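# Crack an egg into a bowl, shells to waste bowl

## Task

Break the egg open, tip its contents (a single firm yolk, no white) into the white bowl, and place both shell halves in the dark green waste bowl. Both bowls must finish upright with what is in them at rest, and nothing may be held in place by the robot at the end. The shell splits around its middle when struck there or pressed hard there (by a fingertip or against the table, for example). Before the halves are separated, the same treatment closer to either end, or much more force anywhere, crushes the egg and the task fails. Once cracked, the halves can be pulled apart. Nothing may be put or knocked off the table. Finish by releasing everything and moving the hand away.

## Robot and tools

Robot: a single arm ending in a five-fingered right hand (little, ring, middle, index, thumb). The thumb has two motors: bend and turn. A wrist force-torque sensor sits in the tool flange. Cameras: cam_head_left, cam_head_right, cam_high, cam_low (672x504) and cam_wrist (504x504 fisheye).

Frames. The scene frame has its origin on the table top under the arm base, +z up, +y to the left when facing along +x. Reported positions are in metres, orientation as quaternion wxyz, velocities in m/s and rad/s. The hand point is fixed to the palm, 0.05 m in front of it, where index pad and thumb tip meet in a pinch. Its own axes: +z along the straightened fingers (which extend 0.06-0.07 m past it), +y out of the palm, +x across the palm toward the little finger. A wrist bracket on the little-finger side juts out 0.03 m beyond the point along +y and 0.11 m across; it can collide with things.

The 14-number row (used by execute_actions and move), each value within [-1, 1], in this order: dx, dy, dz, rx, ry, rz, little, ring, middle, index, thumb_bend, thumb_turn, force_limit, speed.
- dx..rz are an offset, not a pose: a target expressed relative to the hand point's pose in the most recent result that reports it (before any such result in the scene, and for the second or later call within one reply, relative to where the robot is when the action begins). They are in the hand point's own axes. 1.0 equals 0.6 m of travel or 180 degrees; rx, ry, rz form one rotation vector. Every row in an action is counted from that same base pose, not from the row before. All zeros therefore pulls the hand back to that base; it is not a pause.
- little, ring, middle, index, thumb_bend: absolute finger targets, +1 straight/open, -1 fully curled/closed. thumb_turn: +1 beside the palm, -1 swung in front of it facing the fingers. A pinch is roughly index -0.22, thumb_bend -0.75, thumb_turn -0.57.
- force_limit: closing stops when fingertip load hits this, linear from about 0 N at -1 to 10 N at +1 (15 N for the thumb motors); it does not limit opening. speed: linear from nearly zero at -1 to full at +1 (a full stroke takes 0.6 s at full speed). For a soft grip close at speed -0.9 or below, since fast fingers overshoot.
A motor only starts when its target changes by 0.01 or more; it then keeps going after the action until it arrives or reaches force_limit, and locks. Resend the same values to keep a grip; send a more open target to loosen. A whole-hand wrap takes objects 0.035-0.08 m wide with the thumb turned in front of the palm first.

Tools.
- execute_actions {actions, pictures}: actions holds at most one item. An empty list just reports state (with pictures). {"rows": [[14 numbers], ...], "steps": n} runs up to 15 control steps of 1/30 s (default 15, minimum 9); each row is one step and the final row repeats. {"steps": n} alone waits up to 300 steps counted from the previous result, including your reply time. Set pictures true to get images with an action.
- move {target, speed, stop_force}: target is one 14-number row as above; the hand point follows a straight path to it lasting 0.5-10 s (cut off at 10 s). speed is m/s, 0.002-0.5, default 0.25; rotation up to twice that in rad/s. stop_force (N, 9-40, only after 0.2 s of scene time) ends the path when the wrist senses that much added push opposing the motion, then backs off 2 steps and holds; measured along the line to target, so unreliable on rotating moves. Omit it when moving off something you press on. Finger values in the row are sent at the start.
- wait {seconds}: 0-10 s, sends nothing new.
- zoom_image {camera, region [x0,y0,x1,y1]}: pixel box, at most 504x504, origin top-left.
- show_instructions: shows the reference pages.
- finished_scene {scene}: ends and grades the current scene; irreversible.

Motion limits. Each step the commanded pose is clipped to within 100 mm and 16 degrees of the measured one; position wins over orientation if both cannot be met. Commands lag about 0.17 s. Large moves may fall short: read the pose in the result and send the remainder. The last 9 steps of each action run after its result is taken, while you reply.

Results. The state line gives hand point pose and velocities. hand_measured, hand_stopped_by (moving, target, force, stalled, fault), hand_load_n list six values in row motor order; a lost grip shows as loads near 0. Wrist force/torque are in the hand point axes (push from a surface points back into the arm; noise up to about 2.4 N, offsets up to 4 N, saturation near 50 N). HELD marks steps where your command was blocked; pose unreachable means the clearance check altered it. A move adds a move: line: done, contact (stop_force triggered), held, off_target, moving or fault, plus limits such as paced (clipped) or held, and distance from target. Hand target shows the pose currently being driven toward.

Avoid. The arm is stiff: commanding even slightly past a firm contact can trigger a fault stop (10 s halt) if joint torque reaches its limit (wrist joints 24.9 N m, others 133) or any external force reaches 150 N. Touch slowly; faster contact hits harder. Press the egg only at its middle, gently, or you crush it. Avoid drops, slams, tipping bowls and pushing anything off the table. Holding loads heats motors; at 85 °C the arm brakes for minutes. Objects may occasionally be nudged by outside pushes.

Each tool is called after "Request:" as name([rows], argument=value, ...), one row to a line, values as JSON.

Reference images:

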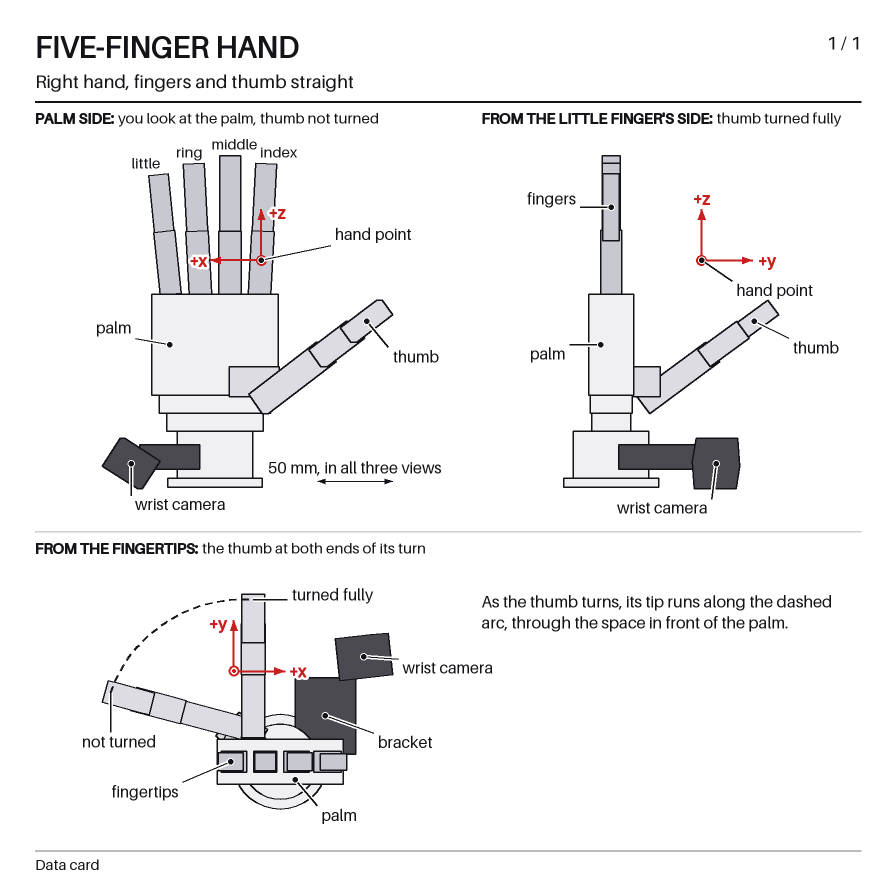

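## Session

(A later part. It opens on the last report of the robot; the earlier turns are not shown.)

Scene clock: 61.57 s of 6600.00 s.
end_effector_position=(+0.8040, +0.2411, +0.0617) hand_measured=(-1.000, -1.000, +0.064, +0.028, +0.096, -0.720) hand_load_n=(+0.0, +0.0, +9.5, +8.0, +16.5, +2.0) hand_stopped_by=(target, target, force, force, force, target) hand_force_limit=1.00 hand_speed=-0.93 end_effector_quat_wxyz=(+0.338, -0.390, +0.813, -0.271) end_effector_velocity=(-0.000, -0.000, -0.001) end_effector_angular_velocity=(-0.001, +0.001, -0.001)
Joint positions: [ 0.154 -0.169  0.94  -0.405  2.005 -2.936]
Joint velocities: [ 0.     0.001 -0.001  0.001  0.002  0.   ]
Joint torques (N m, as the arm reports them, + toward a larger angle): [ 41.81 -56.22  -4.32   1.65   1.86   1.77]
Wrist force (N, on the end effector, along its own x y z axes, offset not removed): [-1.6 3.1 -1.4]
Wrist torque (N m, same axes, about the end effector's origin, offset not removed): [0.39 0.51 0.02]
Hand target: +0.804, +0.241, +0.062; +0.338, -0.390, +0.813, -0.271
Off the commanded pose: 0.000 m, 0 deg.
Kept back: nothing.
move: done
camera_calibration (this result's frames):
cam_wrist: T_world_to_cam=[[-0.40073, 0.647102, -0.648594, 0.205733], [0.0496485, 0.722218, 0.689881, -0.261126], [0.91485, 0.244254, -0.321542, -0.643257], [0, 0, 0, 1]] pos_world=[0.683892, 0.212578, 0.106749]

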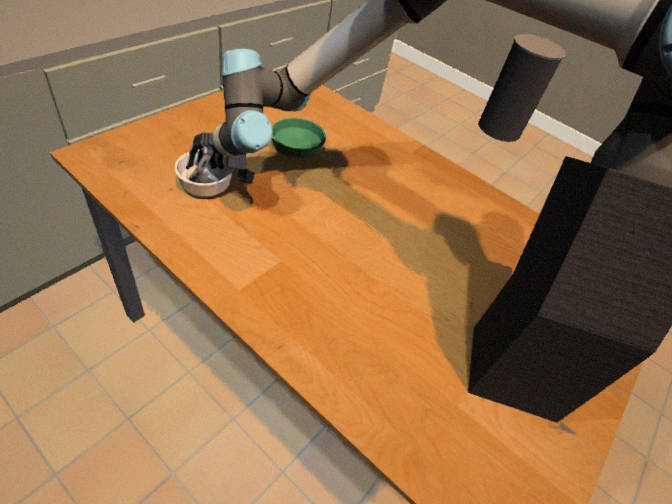

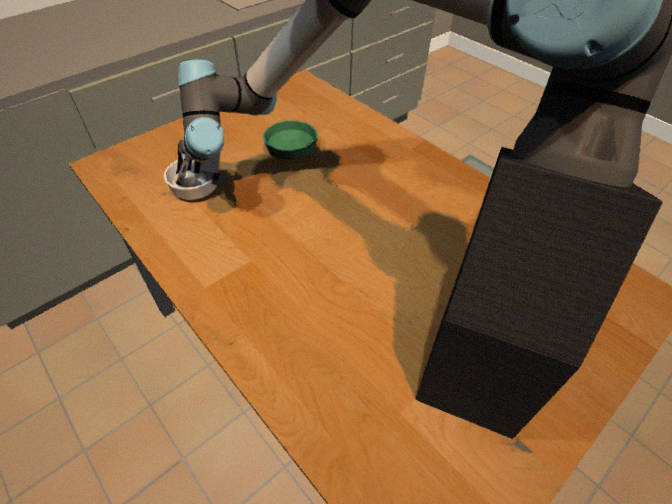

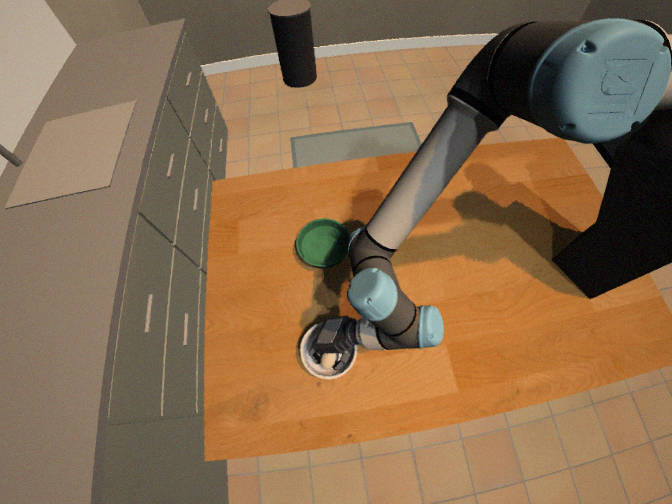

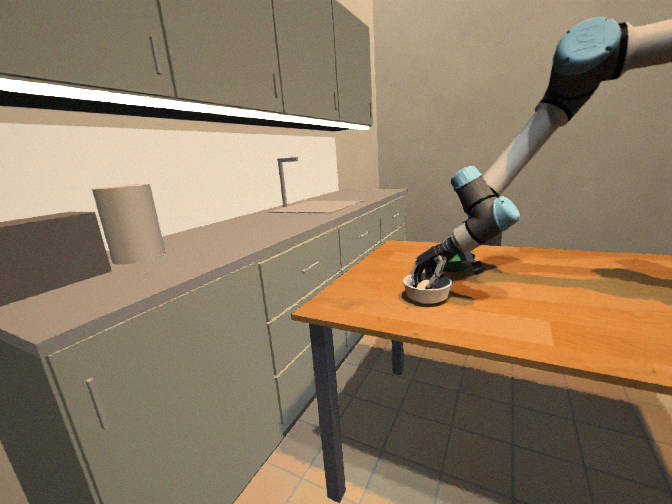

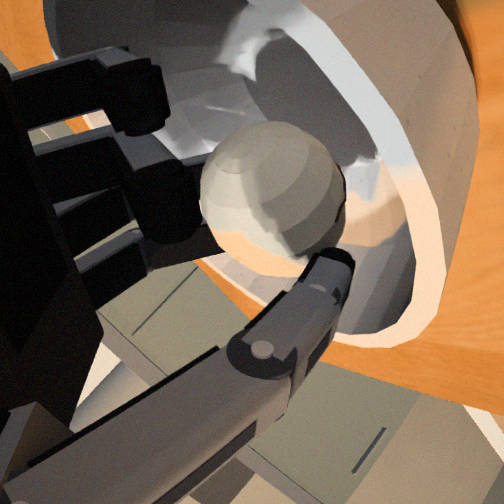

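Request:
move(target=[0,0,0,0,0,0,-1,-0.35,-0.15,-0.1,-0.4,-0.72,1,-0.8])

Request:
zoom_image(camera="cam_head_right", region=[155, 145, 225, 200])

Scene clock: 63.53 s of 6600.00 s.
end_effector_position=(+0.8040, +0.2411, +0.0617) hand_measured=(-1.000, -0.582, +0.064, +0.028, +0.096, -0.720) hand_load_n=(+0.0, -11.5, +13.5, +11.0, +14.5, +3.5) hand_stopped_by=(target, moving, force, force, force, target) hand_force_limit=1.00 hand_speed=-0.80 end_effector_quat_wxyz=(+0.338, -0.390, +0.813, -0.271) end_effector_velocity=(+0.001, +0.000, +0.001) end_effector_angular_velocity=(+0.001, -0.001, +0.001)
Joint positions: [ 0.154 -0.169  0.94  -0.405  2.005 -2.936]
Joint velocities: [ 0.    -0.    -0.    -0.    -0.001 -0.   ]
Joint torques (N m, as the arm reports them, + toward a larger angle): [ 41.24 -54.43  -4.84   1.65   1.7    1.72]
Wrist force (N, on the end effector, along its own x y z axes, offset not removed): [2.0 0.7 -2.3]
Wrist torque (N m, same axes, about the end effector's origin, offset not removed): [0.35 0.11 -0.16]
Hand target: +0.804, +0.241, +0.062; +0.338, -0.390, +0.813, -0.271
Off the commanded pose: 0.000 m, 0 deg.
Kept back: nothing.
move: done
camera_calibration (this result's frames):
cam_wrist: T_world_to_cam=[[-0.40073, 0.647102, -0.648594, 0.205733], [0.0496486, 0.722218, 0.689881, -0.261126], [0.91485, 0.244255, -0.321542, -0.643257], [0, 0, 0, 1]] pos_world=[0.683891, 0.212578, 0.106749]

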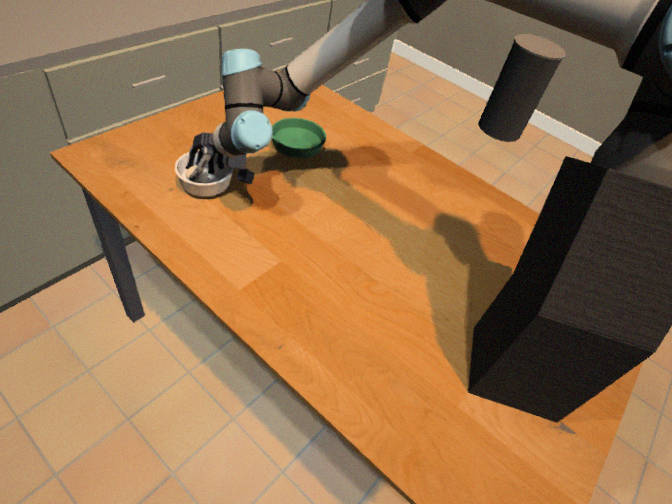

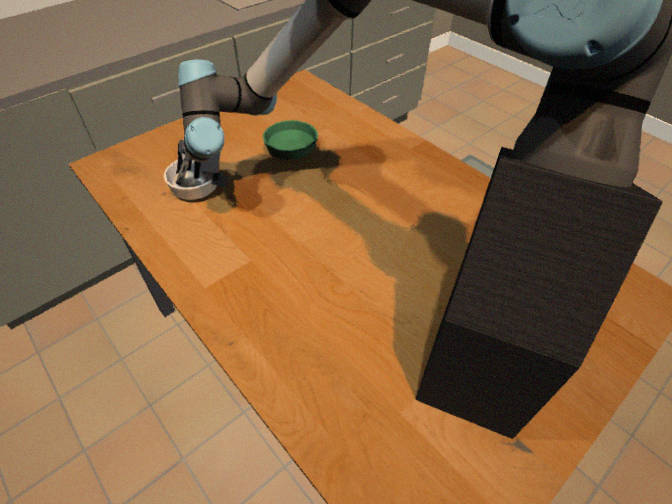

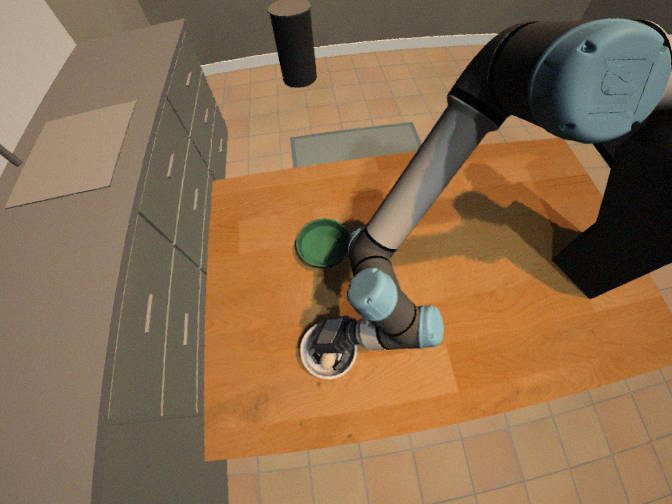

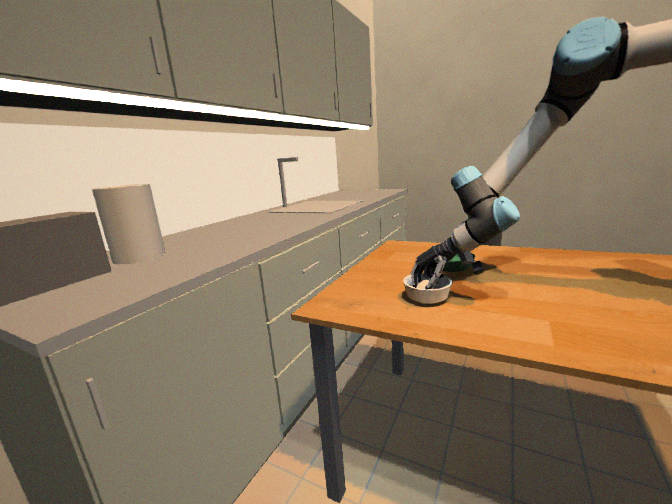

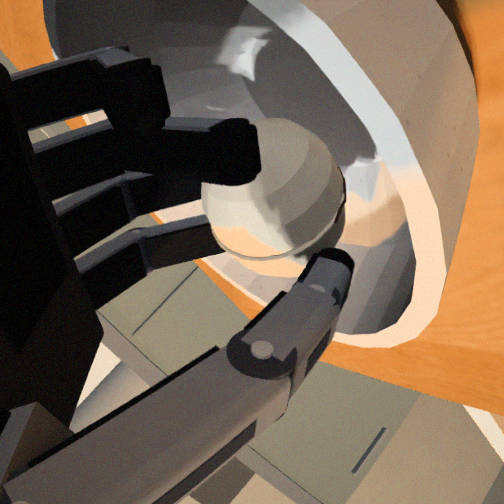

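Region (155, 145, 225, 200) of cam_head_right's 672x504 image, scaled by 7.200, with more detail than that image has; it fills the top 396 rows of this view, and the rest is white.

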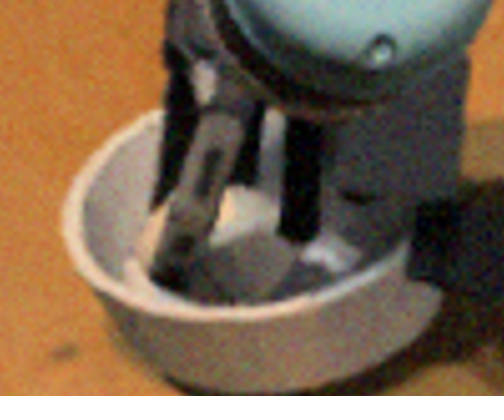

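Request:
move(target=[-0.025,-0.052,-0.047,0,0,0,-1,-1,-0.15,-0.1,-0.4,-0.72,1,-0.5], speed=0.06)

Request:
move(target=[0.091,-0.024,-0.021,0,0,0,-1,-1,-0.15,-0.1,-0.4,-0.72,1,-0.5], speed=0.06)

Request:
zoom_image(camera="cam_head_right", region=[160, 130, 250, 200])

Request:
zoom_image(camera="cam_head_left", region=[170, 125, 260, 195])

Scene clock: 66.07 s of 6600.00 s.
end_effector_position=(+0.8037, +0.2411, +0.1061) hand_measured=(-1.000, -1.000, +0.064, +0.028, +0.096, -0.720) hand_load_n=(+0.0, +0.0, +9.5, +8.0, +16.0, +2.0) hand_stopped_by=(target, target, force, force, force, target) hand_force_limit=1.00 hand_speed=-0.50 end_effector_quat_wxyz=(+0.338, -0.390, +0.813, -0.271) end_effector_velocity=(-0.000, -0.000, +0.002) end_effector_angular_velocity=(-0.000, +0.001, -0.000)
Joint positions: [ 0.184 -0.253  1.011 -0.386  2.033 -2.924]
Joint velocities: [ 0.001 -0.003  0.003  0.001  0.002  0.001]
Joint torques (N m, as the arm reports them, + toward a larger angle): [ 40.38 -58.26  -4.13   1.54   1.9    1.99]
Wrist force (N, on the end effector, along its own x y z axes, offset not removed): [0.7 3.7 0.3]
Wrist torque (N m, same axes, about the end effector's origin, offset not removed): [0.63 -0.13 0.03]
Hand target: +0.804, +0.241, +0.106; +0.338, -0.390, +0.813, -0.271
Off the commanded pose: 0.000 m, 0 deg.
Kept back: nothing.
move: done
camera_calibration (this result's frames):
cam_wrist: T_world_to_cam=[[-0.400725, 0.647119, -0.64858, 0.234404], [0.0496571, 0.722203, 0.689896, -0.291797], [0.914852, 0.244252, -0.321539, -0.628712], [0, 0, 0, 1]] pos_world=[0.683599, 0.212614, 0.151184]

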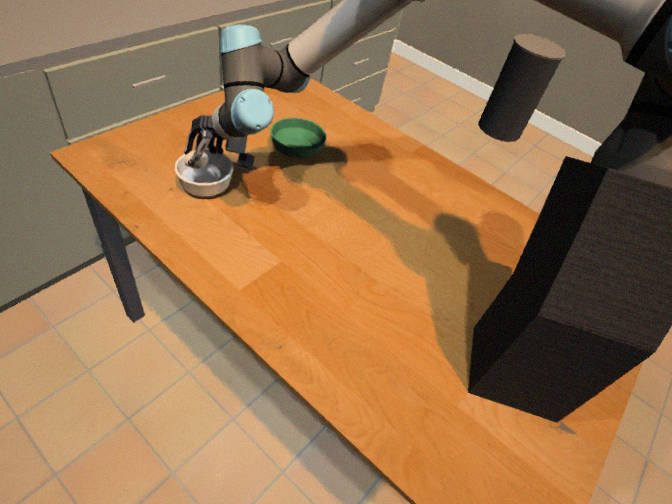

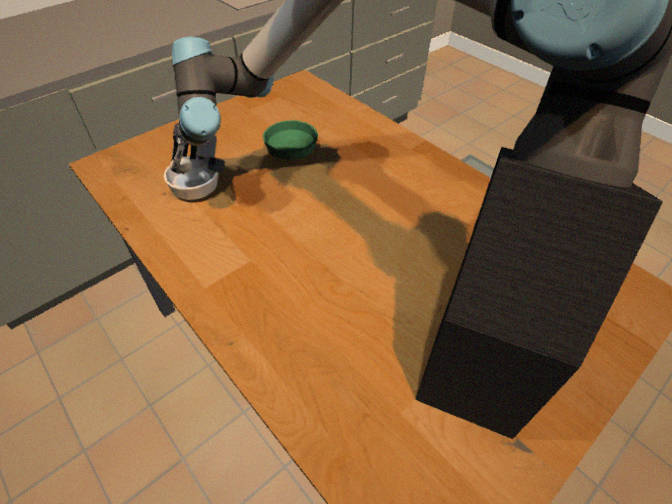

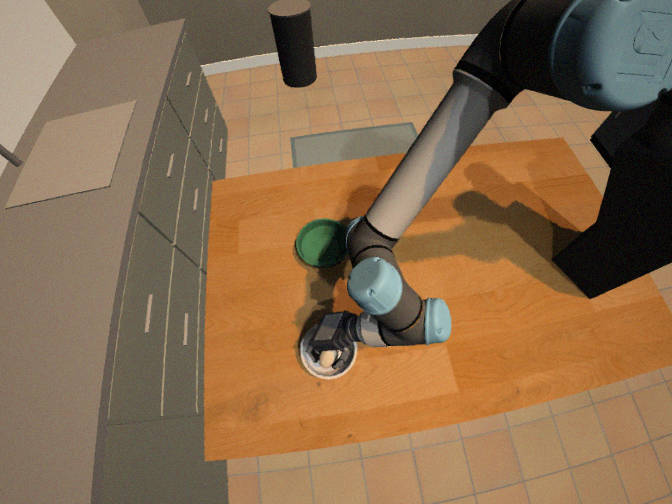

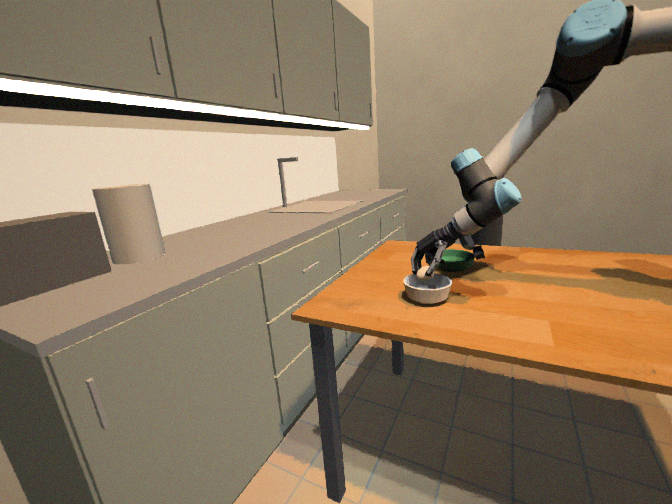

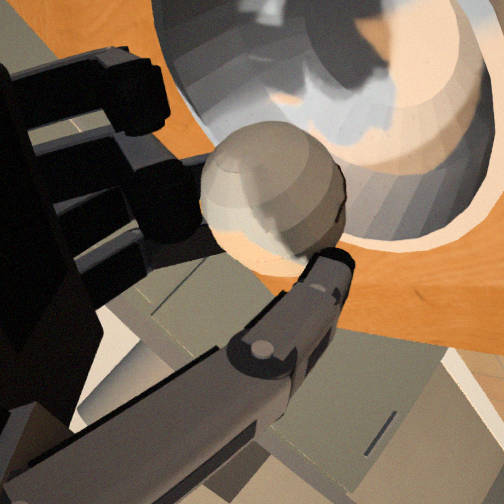

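Scene clock: 67.47 s of 6600.00 s.
end_effector_position=(+0.7753, +0.1910, +0.1056) hand_measured=(-1.000, -1.000, +0.064, +0.028, +0.096, -0.720) hand_load_n=(+0.0, +0.0, +9.5, +8.0, +16.0, +2.0) hand_stopped_by=(target, target, force, force, force, target) hand_force_limit=1.00 hand_speed=-0.50 end_effector_quat_wxyz=(+0.338, -0.390, +0.813, -0.271) end_effector_velocity=(-0.001, -0.001, +0.000) end_effector_angular_velocity=(+0.001, -0.000, +0.002)
Joint positions: [ 0.112 -0.359  1.217 -0.498  1.966 -2.953]
Joint velocities: [-0.003 -0.004  0.008 -0.003 -0.004 -0.001]
Joint torques (N m, as the arm reports them, + toward a larger angle): [ 14.31 -56.83   0.45  -1.16  -2.55  -1.4 ]
Wrist force (N, on the end effector, along its own x y z axes, offset not removed): [1.8 2.9 -2.0]
Wrist torque (N m, same axes, about the end effector's origin, offset not removed): [0.28 -0.24 0.05]
Hand target: +0.775, +0.191, +0.106; +0.338, -0.390, +0.813, -0.271
Off the commanded pose: 0.000 m, 0 deg.
Kept back: nothing.
move: done
camera_calibration (this result's frames):
cam_wrist: T_world_to_cam=[[-0.40079, 0.647075, -0.648583, 0.255193], [0.0497237, 0.722249, 0.689843, -0.253887], [0.91482, 0.244232, -0.321645, -0.590581], [0, 0, 0, 1]] pos_world=[0.655179, 0.162479, 0.150699]

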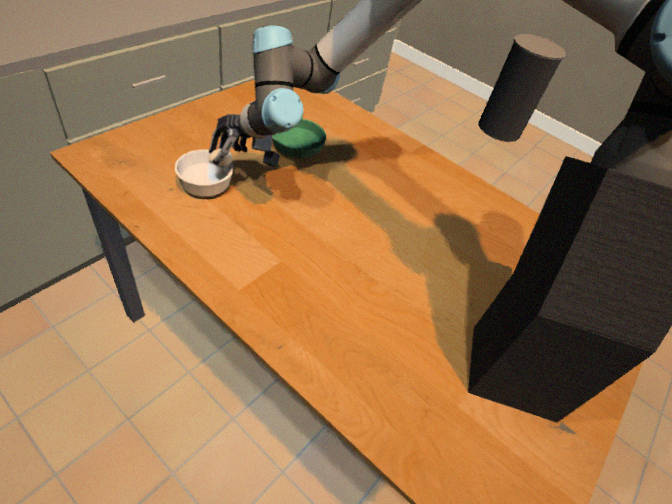

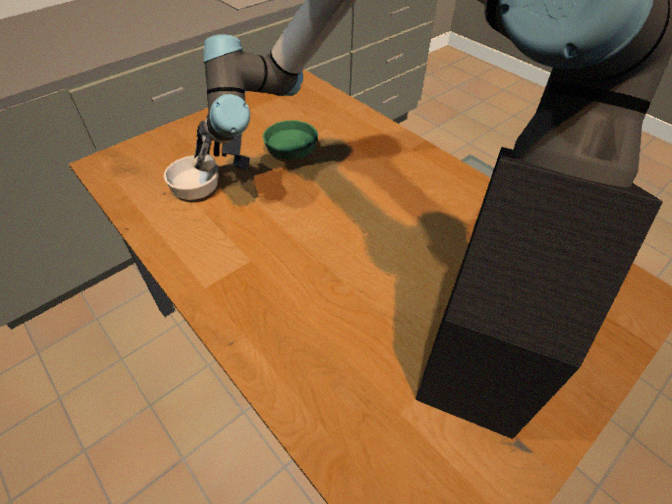

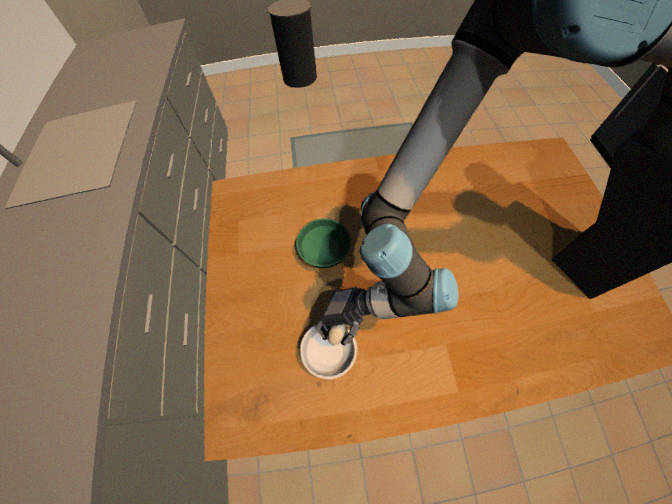

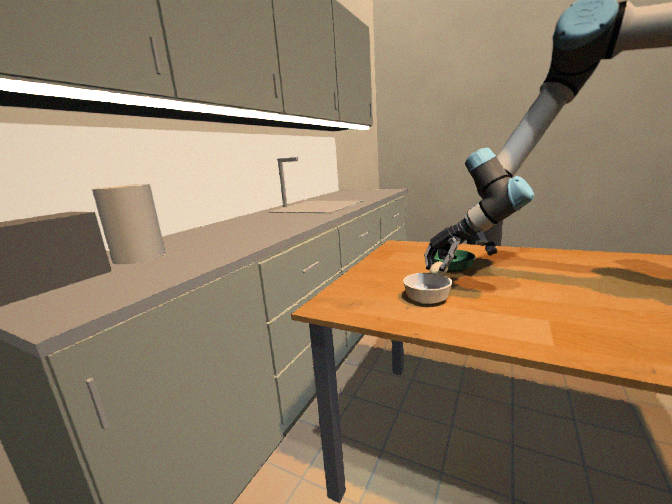

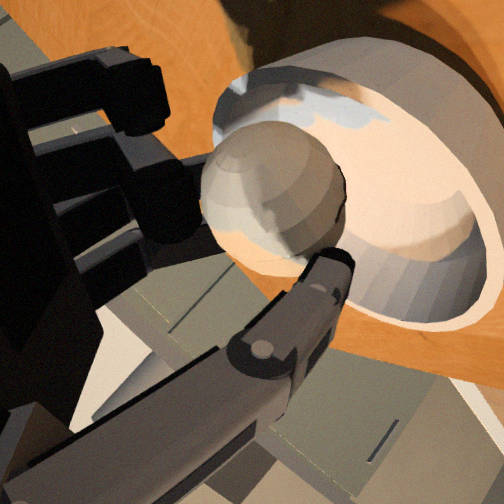

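Region (160, 130, 250, 200) of cam_head_right's 672x504 image, scaled by 5.600, with more detail than that image has.

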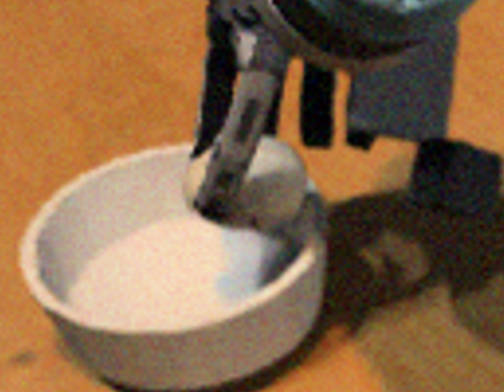

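Region (170, 125, 260, 195) of cam_head_left's 672x504 image, scaled by 5.600, with more detail than that image has.

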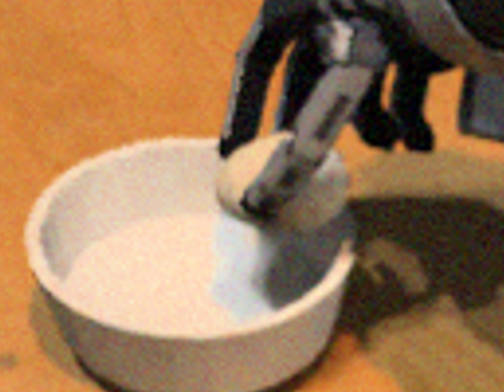

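Request:
move(target=[0.030,0.008,0.007,0,0,0,-1,-1,-0.15,-0.1,-0.4,-0.72,1,-0.5], speed=0.02)

Request:
zoom_image(camera="cam_head_right", region=[180, 140, 240, 190])

Scene clock: 69.07 s of 6600.00 s.
end_effector_position=(+0.7680, +0.1783, +0.0937) hand_measured=(-1.000, -1.000, +0.064, +0.028, +0.096, -0.720) hand_load_n=(+0.0, +0.0, +9.5, +8.5, +16.0, +3.0) hand_stopped_by=(target, target, force, force, force, target) hand_force_limit=1.00 hand_speed=-0.50 end_effector_quat_wxyz=(+0.338, -0.390, +0.813, -0.271) end_effector_velocity=(-0.000, -0.002, -0.001) end_effector_angular_velocity=(-0.000, -0.001, -0.001)
Joint positions: [ 0.084 -0.361  1.248 -0.53   1.94  -2.963]
Joint velocities: [-0.003 -0.001  0.004 -0.004 -0.003 -0.001]
Joint torques (N m, as the arm reports them, + toward a larger angle): [ 12.72 -54.84  -0.86  -0.5   -2.55  -1.44]
Wrist force (N, on the end effector, along its own x y z axes, offset not removed): [-0.2 1.3 4.2]
Wrist torque (N m, same axes, about the end effector's origin, offset not removed): [0.02 -0.13 0.07]
Hand target: +0.768, +0.178, +0.094; +0.338, -0.390, +0.813, -0.271
Off the commanded pose: 0.000 m, 0 deg.
Kept back: nothing.
move: done
camera_calibration (this result's frames):
cam_wrist: T_world_to_cam=[[-0.400799, 0.647062, -0.648592, 0.252722], [0.0497308, 0.722263, 0.689828, -0.23618], [0.914815, 0.244227, -0.321661, -0.584668], [0, 0, 0, 1]] pos_world=[0.6479, 0.149849, 0.138772]

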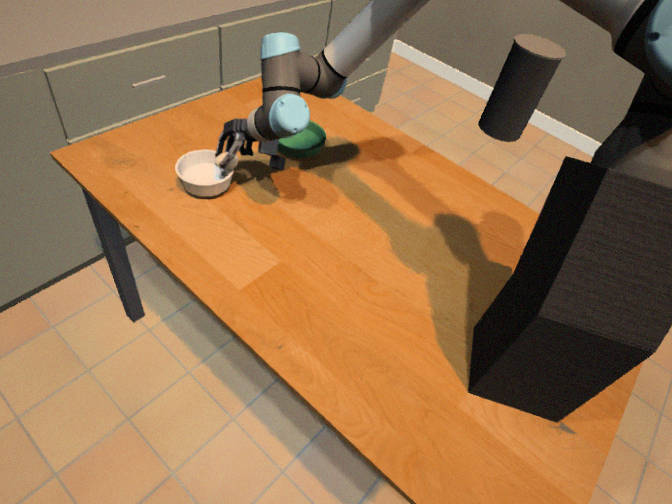

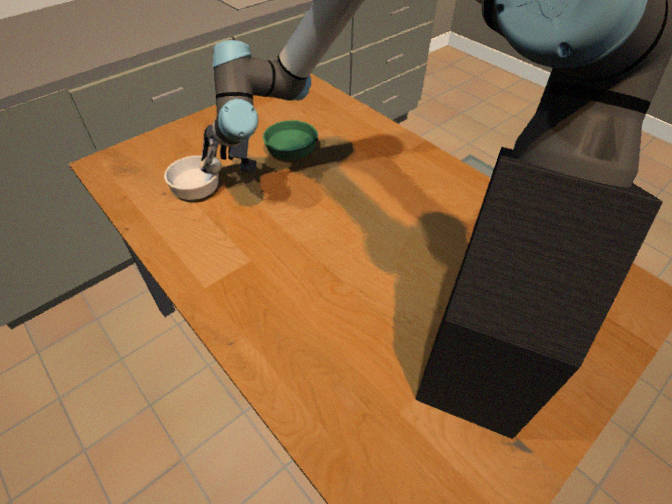

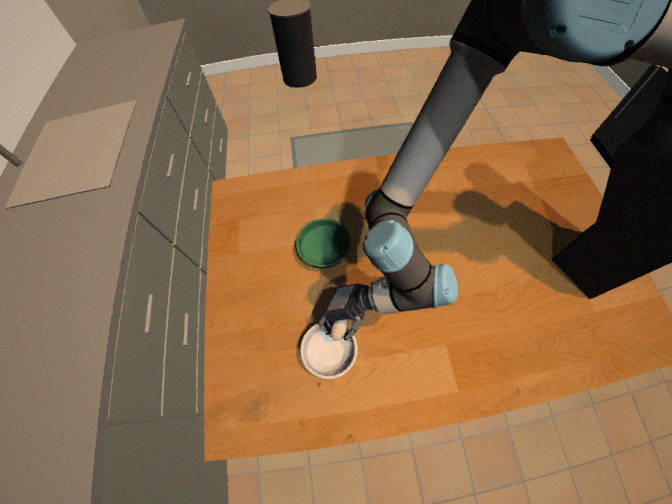

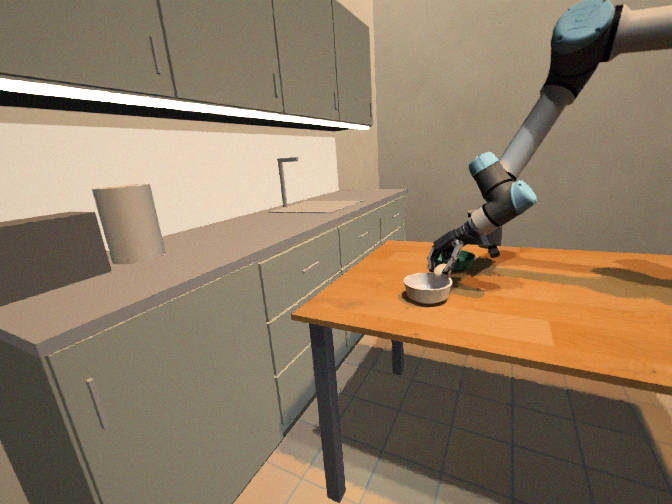

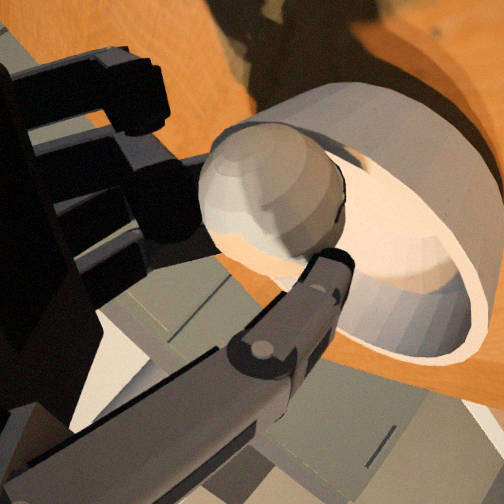

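Region (180, 140, 240, 190) of cam_head_right's 672x504 image, scaled by 8.400, with more detail than that image has.

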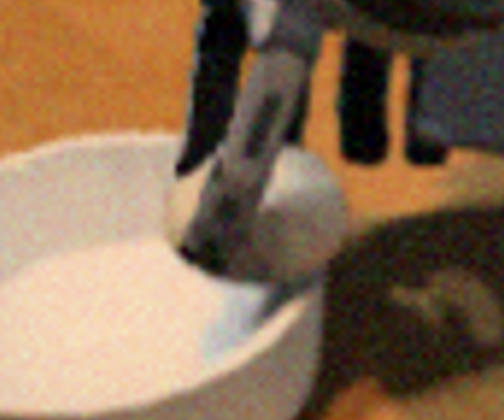

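Touching on the blunt half. Push down 5 mm, slightly inward.

Request:
move(target=[-0.0003,0.0067,0.006,0,0,0,-1,-1,-0.15,-0.1,-0.4,-0.72,1,-0.5], speed=0.004)

Request:
zoom_image(camera="cam_head_right", region=[160, 130, 250, 200])

Scene clock: 71.00 s of 6600.00 s.
end_effector_position=(+0.7690, +0.1800, +0.0888) hand_measured=(-1.000, -1.000, +0.064, +0.028, +0.096, -0.720) hand_load_n=(+0.0, +0.0, +9.5, +8.0, +16.0, +2.0) hand_stopped_by=(target, target, force, force, force, target) hand_force_limit=1.00 hand_speed=-0.50 end_effector_quat_wxyz=(+0.338, -0.390, +0.813, -0.271) end_effector_velocity=(-0.000, -0.000, -0.001) end_effector_angular_velocity=(-0.001, +0.001, -0.002)
Joint positions: [ 0.084 -0.349  1.235 -0.53   1.939 -2.963]
Joint velocities: [ 0.     0.002 -0.001 -0.     0.002 -0.   ]
Joint torques (N m, as the arm reports them, + toward a larger angle): [ 13.49 -40.27 -11.26   1.91  -2.68  -1.19]
Wrist force (N, on the end effector, along its own x y z axes, offset not removed): [3.4 1.6 -1.8]
Wrist torque (N m, same axes, about the end effector's origin, offset not removed): [0.13 -0.47 0.15]
Hand target: +0.769, +0.180, +0.089; +0.338, -0.390, +0.813, -0.271
Off the commanded pose: 0.000 m, 0 deg.
Kept back: nothing.
move: done
camera_calibration (this result's frames):
cam_wrist: T_world_to_cam=[[-0.400826, 0.647057, -0.648579, 0.248823], [0.049753, 0.722266, 0.689823, -0.234054], [0.914802, 0.24423, -0.321696, -0.58754], [0, 0, 0, 1]] pos_world=[0.648863, 0.151541, 0.133828]

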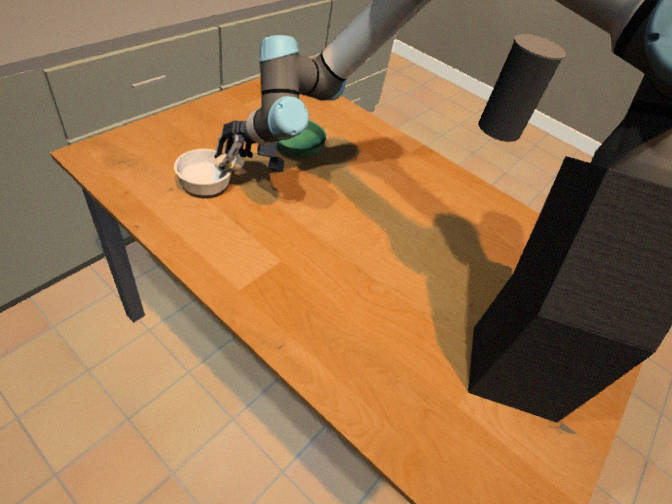

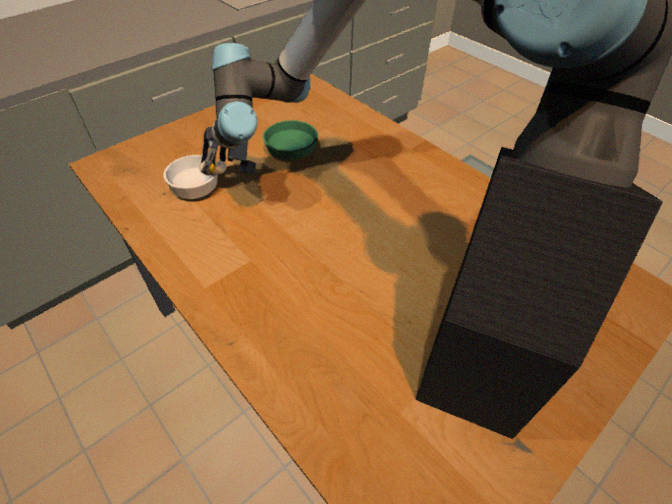

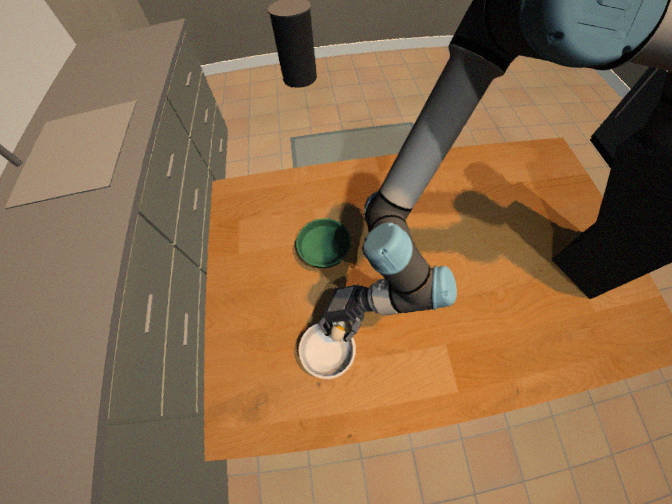

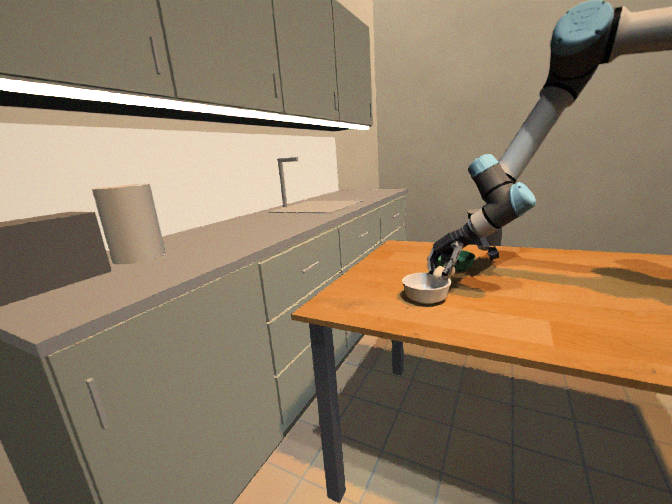

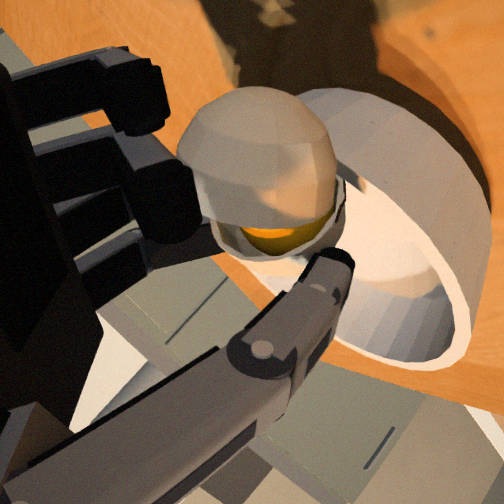

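Region (160, 130, 250, 200) of cam_head_right's 672x504 image, scaled by 5.600, with more detail than that image has.

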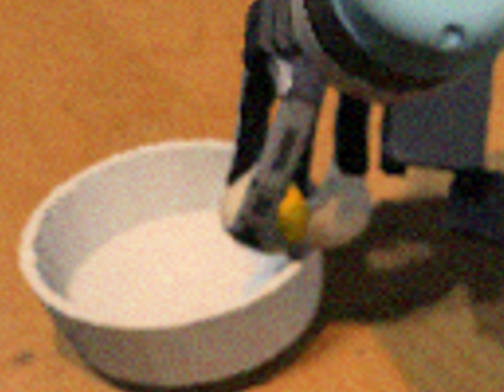

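Separated. Move inward.

Request:
move(target=[-0.094,0.025,0.022,0,0,0,-1,-1,-0.15,-0.1,-0.4,-0.72,1,-0.5], speed=0.02)

Request:
zoom_image(camera="cam_head_left", region=[160, 120, 280, 210])

Scene clock: 74.53 s of 6600.00 s.
end_effector_position=(+0.7984, +0.2318, +0.0891) hand_measured=(-1.000, -1.000, +0.064, +0.028, +0.096, -0.720) hand_load_n=(+0.0, +0.0, +9.5, +8.0, +16.0, +2.0) hand_stopped_by=(target, target, force, force, force, target) hand_force_limit=1.00 hand_speed=-0.50 end_effector_quat_wxyz=(+0.338, -0.390, +0.813, -0.271) end_effector_velocity=(+0.002, +0.002, +0.001) end_effector_angular_velocity=(+0.000, -0.000, -0.000)
Joint positions: [ 0.16  -0.243  1.029 -0.418  2.01  -2.934]
Joint velocities: [ 0.003  0.004 -0.01   0.007  0.002  0.001]
Joint torques (N m, as the arm reports them, + toward a larger angle): [ 39.91 -43.36 -14.21   1.81   1.88   1.99]
Wrist force (N, on the end effector, along its own x y z axes, offset not removed): [-0.3 1.7 2.8]
Wrist torque (N m, same axes, about the end effector's origin, offset not removed): [-0.10 0.14 0.05]
Hand target: +0.799, +0.232, +0.089; +0.338, -0.390, +0.813, -0.271
Off the commanded pose: 0.000 m, 0 deg.
Kept back: nothing.
move: done
camera_calibration (this result's frames):
cam_wrist: T_world_to_cam=[[-0.400762, 0.647104, -0.648572, 0.227242], [0.0496995, 0.72222, 0.689875, -0.2731], [0.914833, 0.244242, -0.321599, -0.627049], [0, 0, 0, 1]] pos_world=[0.678288, 0.203341, 0.134129]

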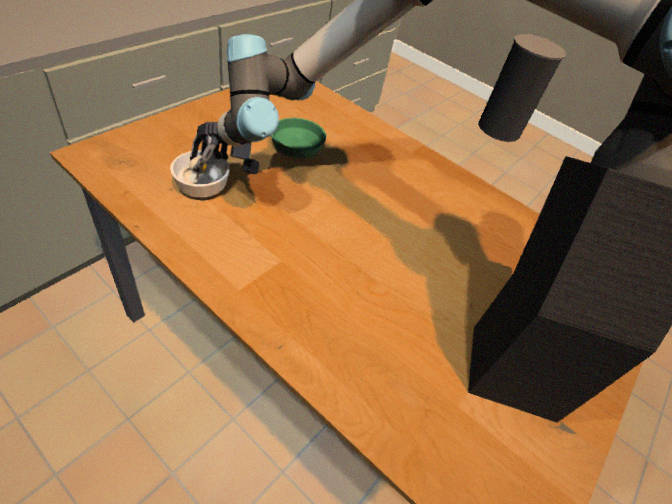

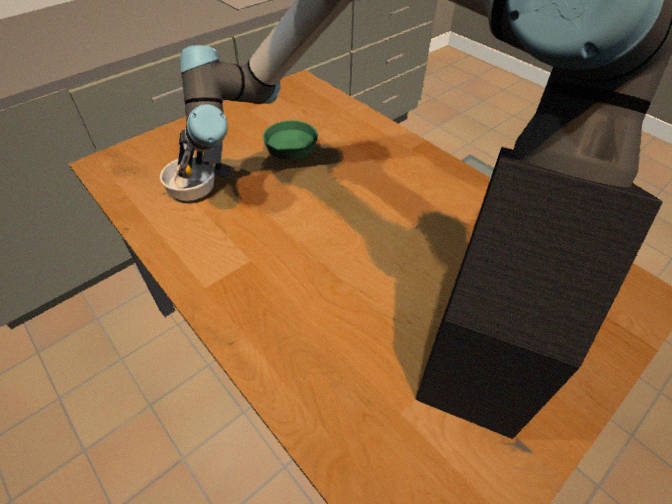

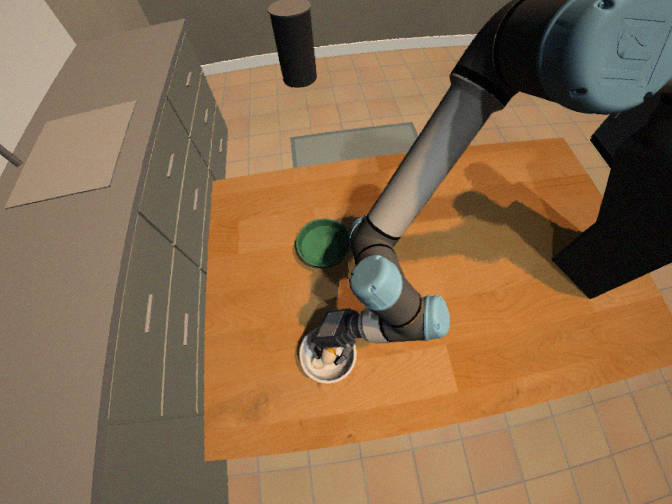

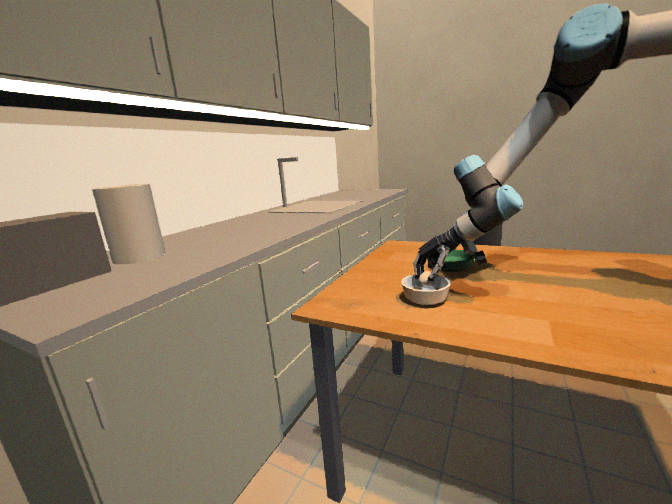

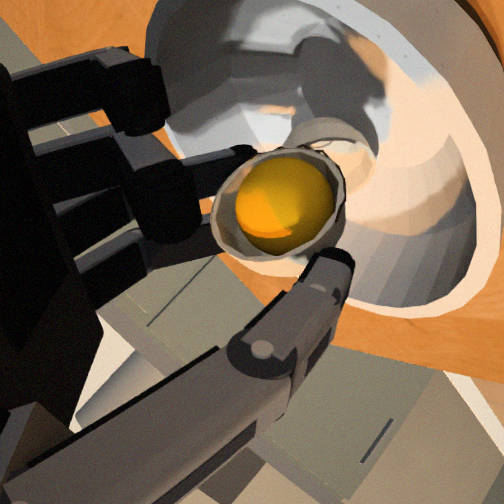

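Region (160, 120, 280, 210) of cam_head_left's 672x504 image, scaled by 4.200, with more detail than that image has; it fills the top 378 rows of this view, and the rest is white.

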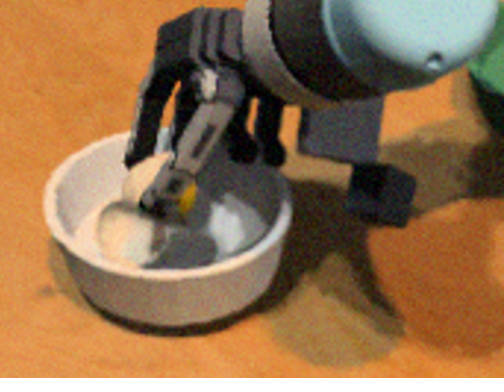

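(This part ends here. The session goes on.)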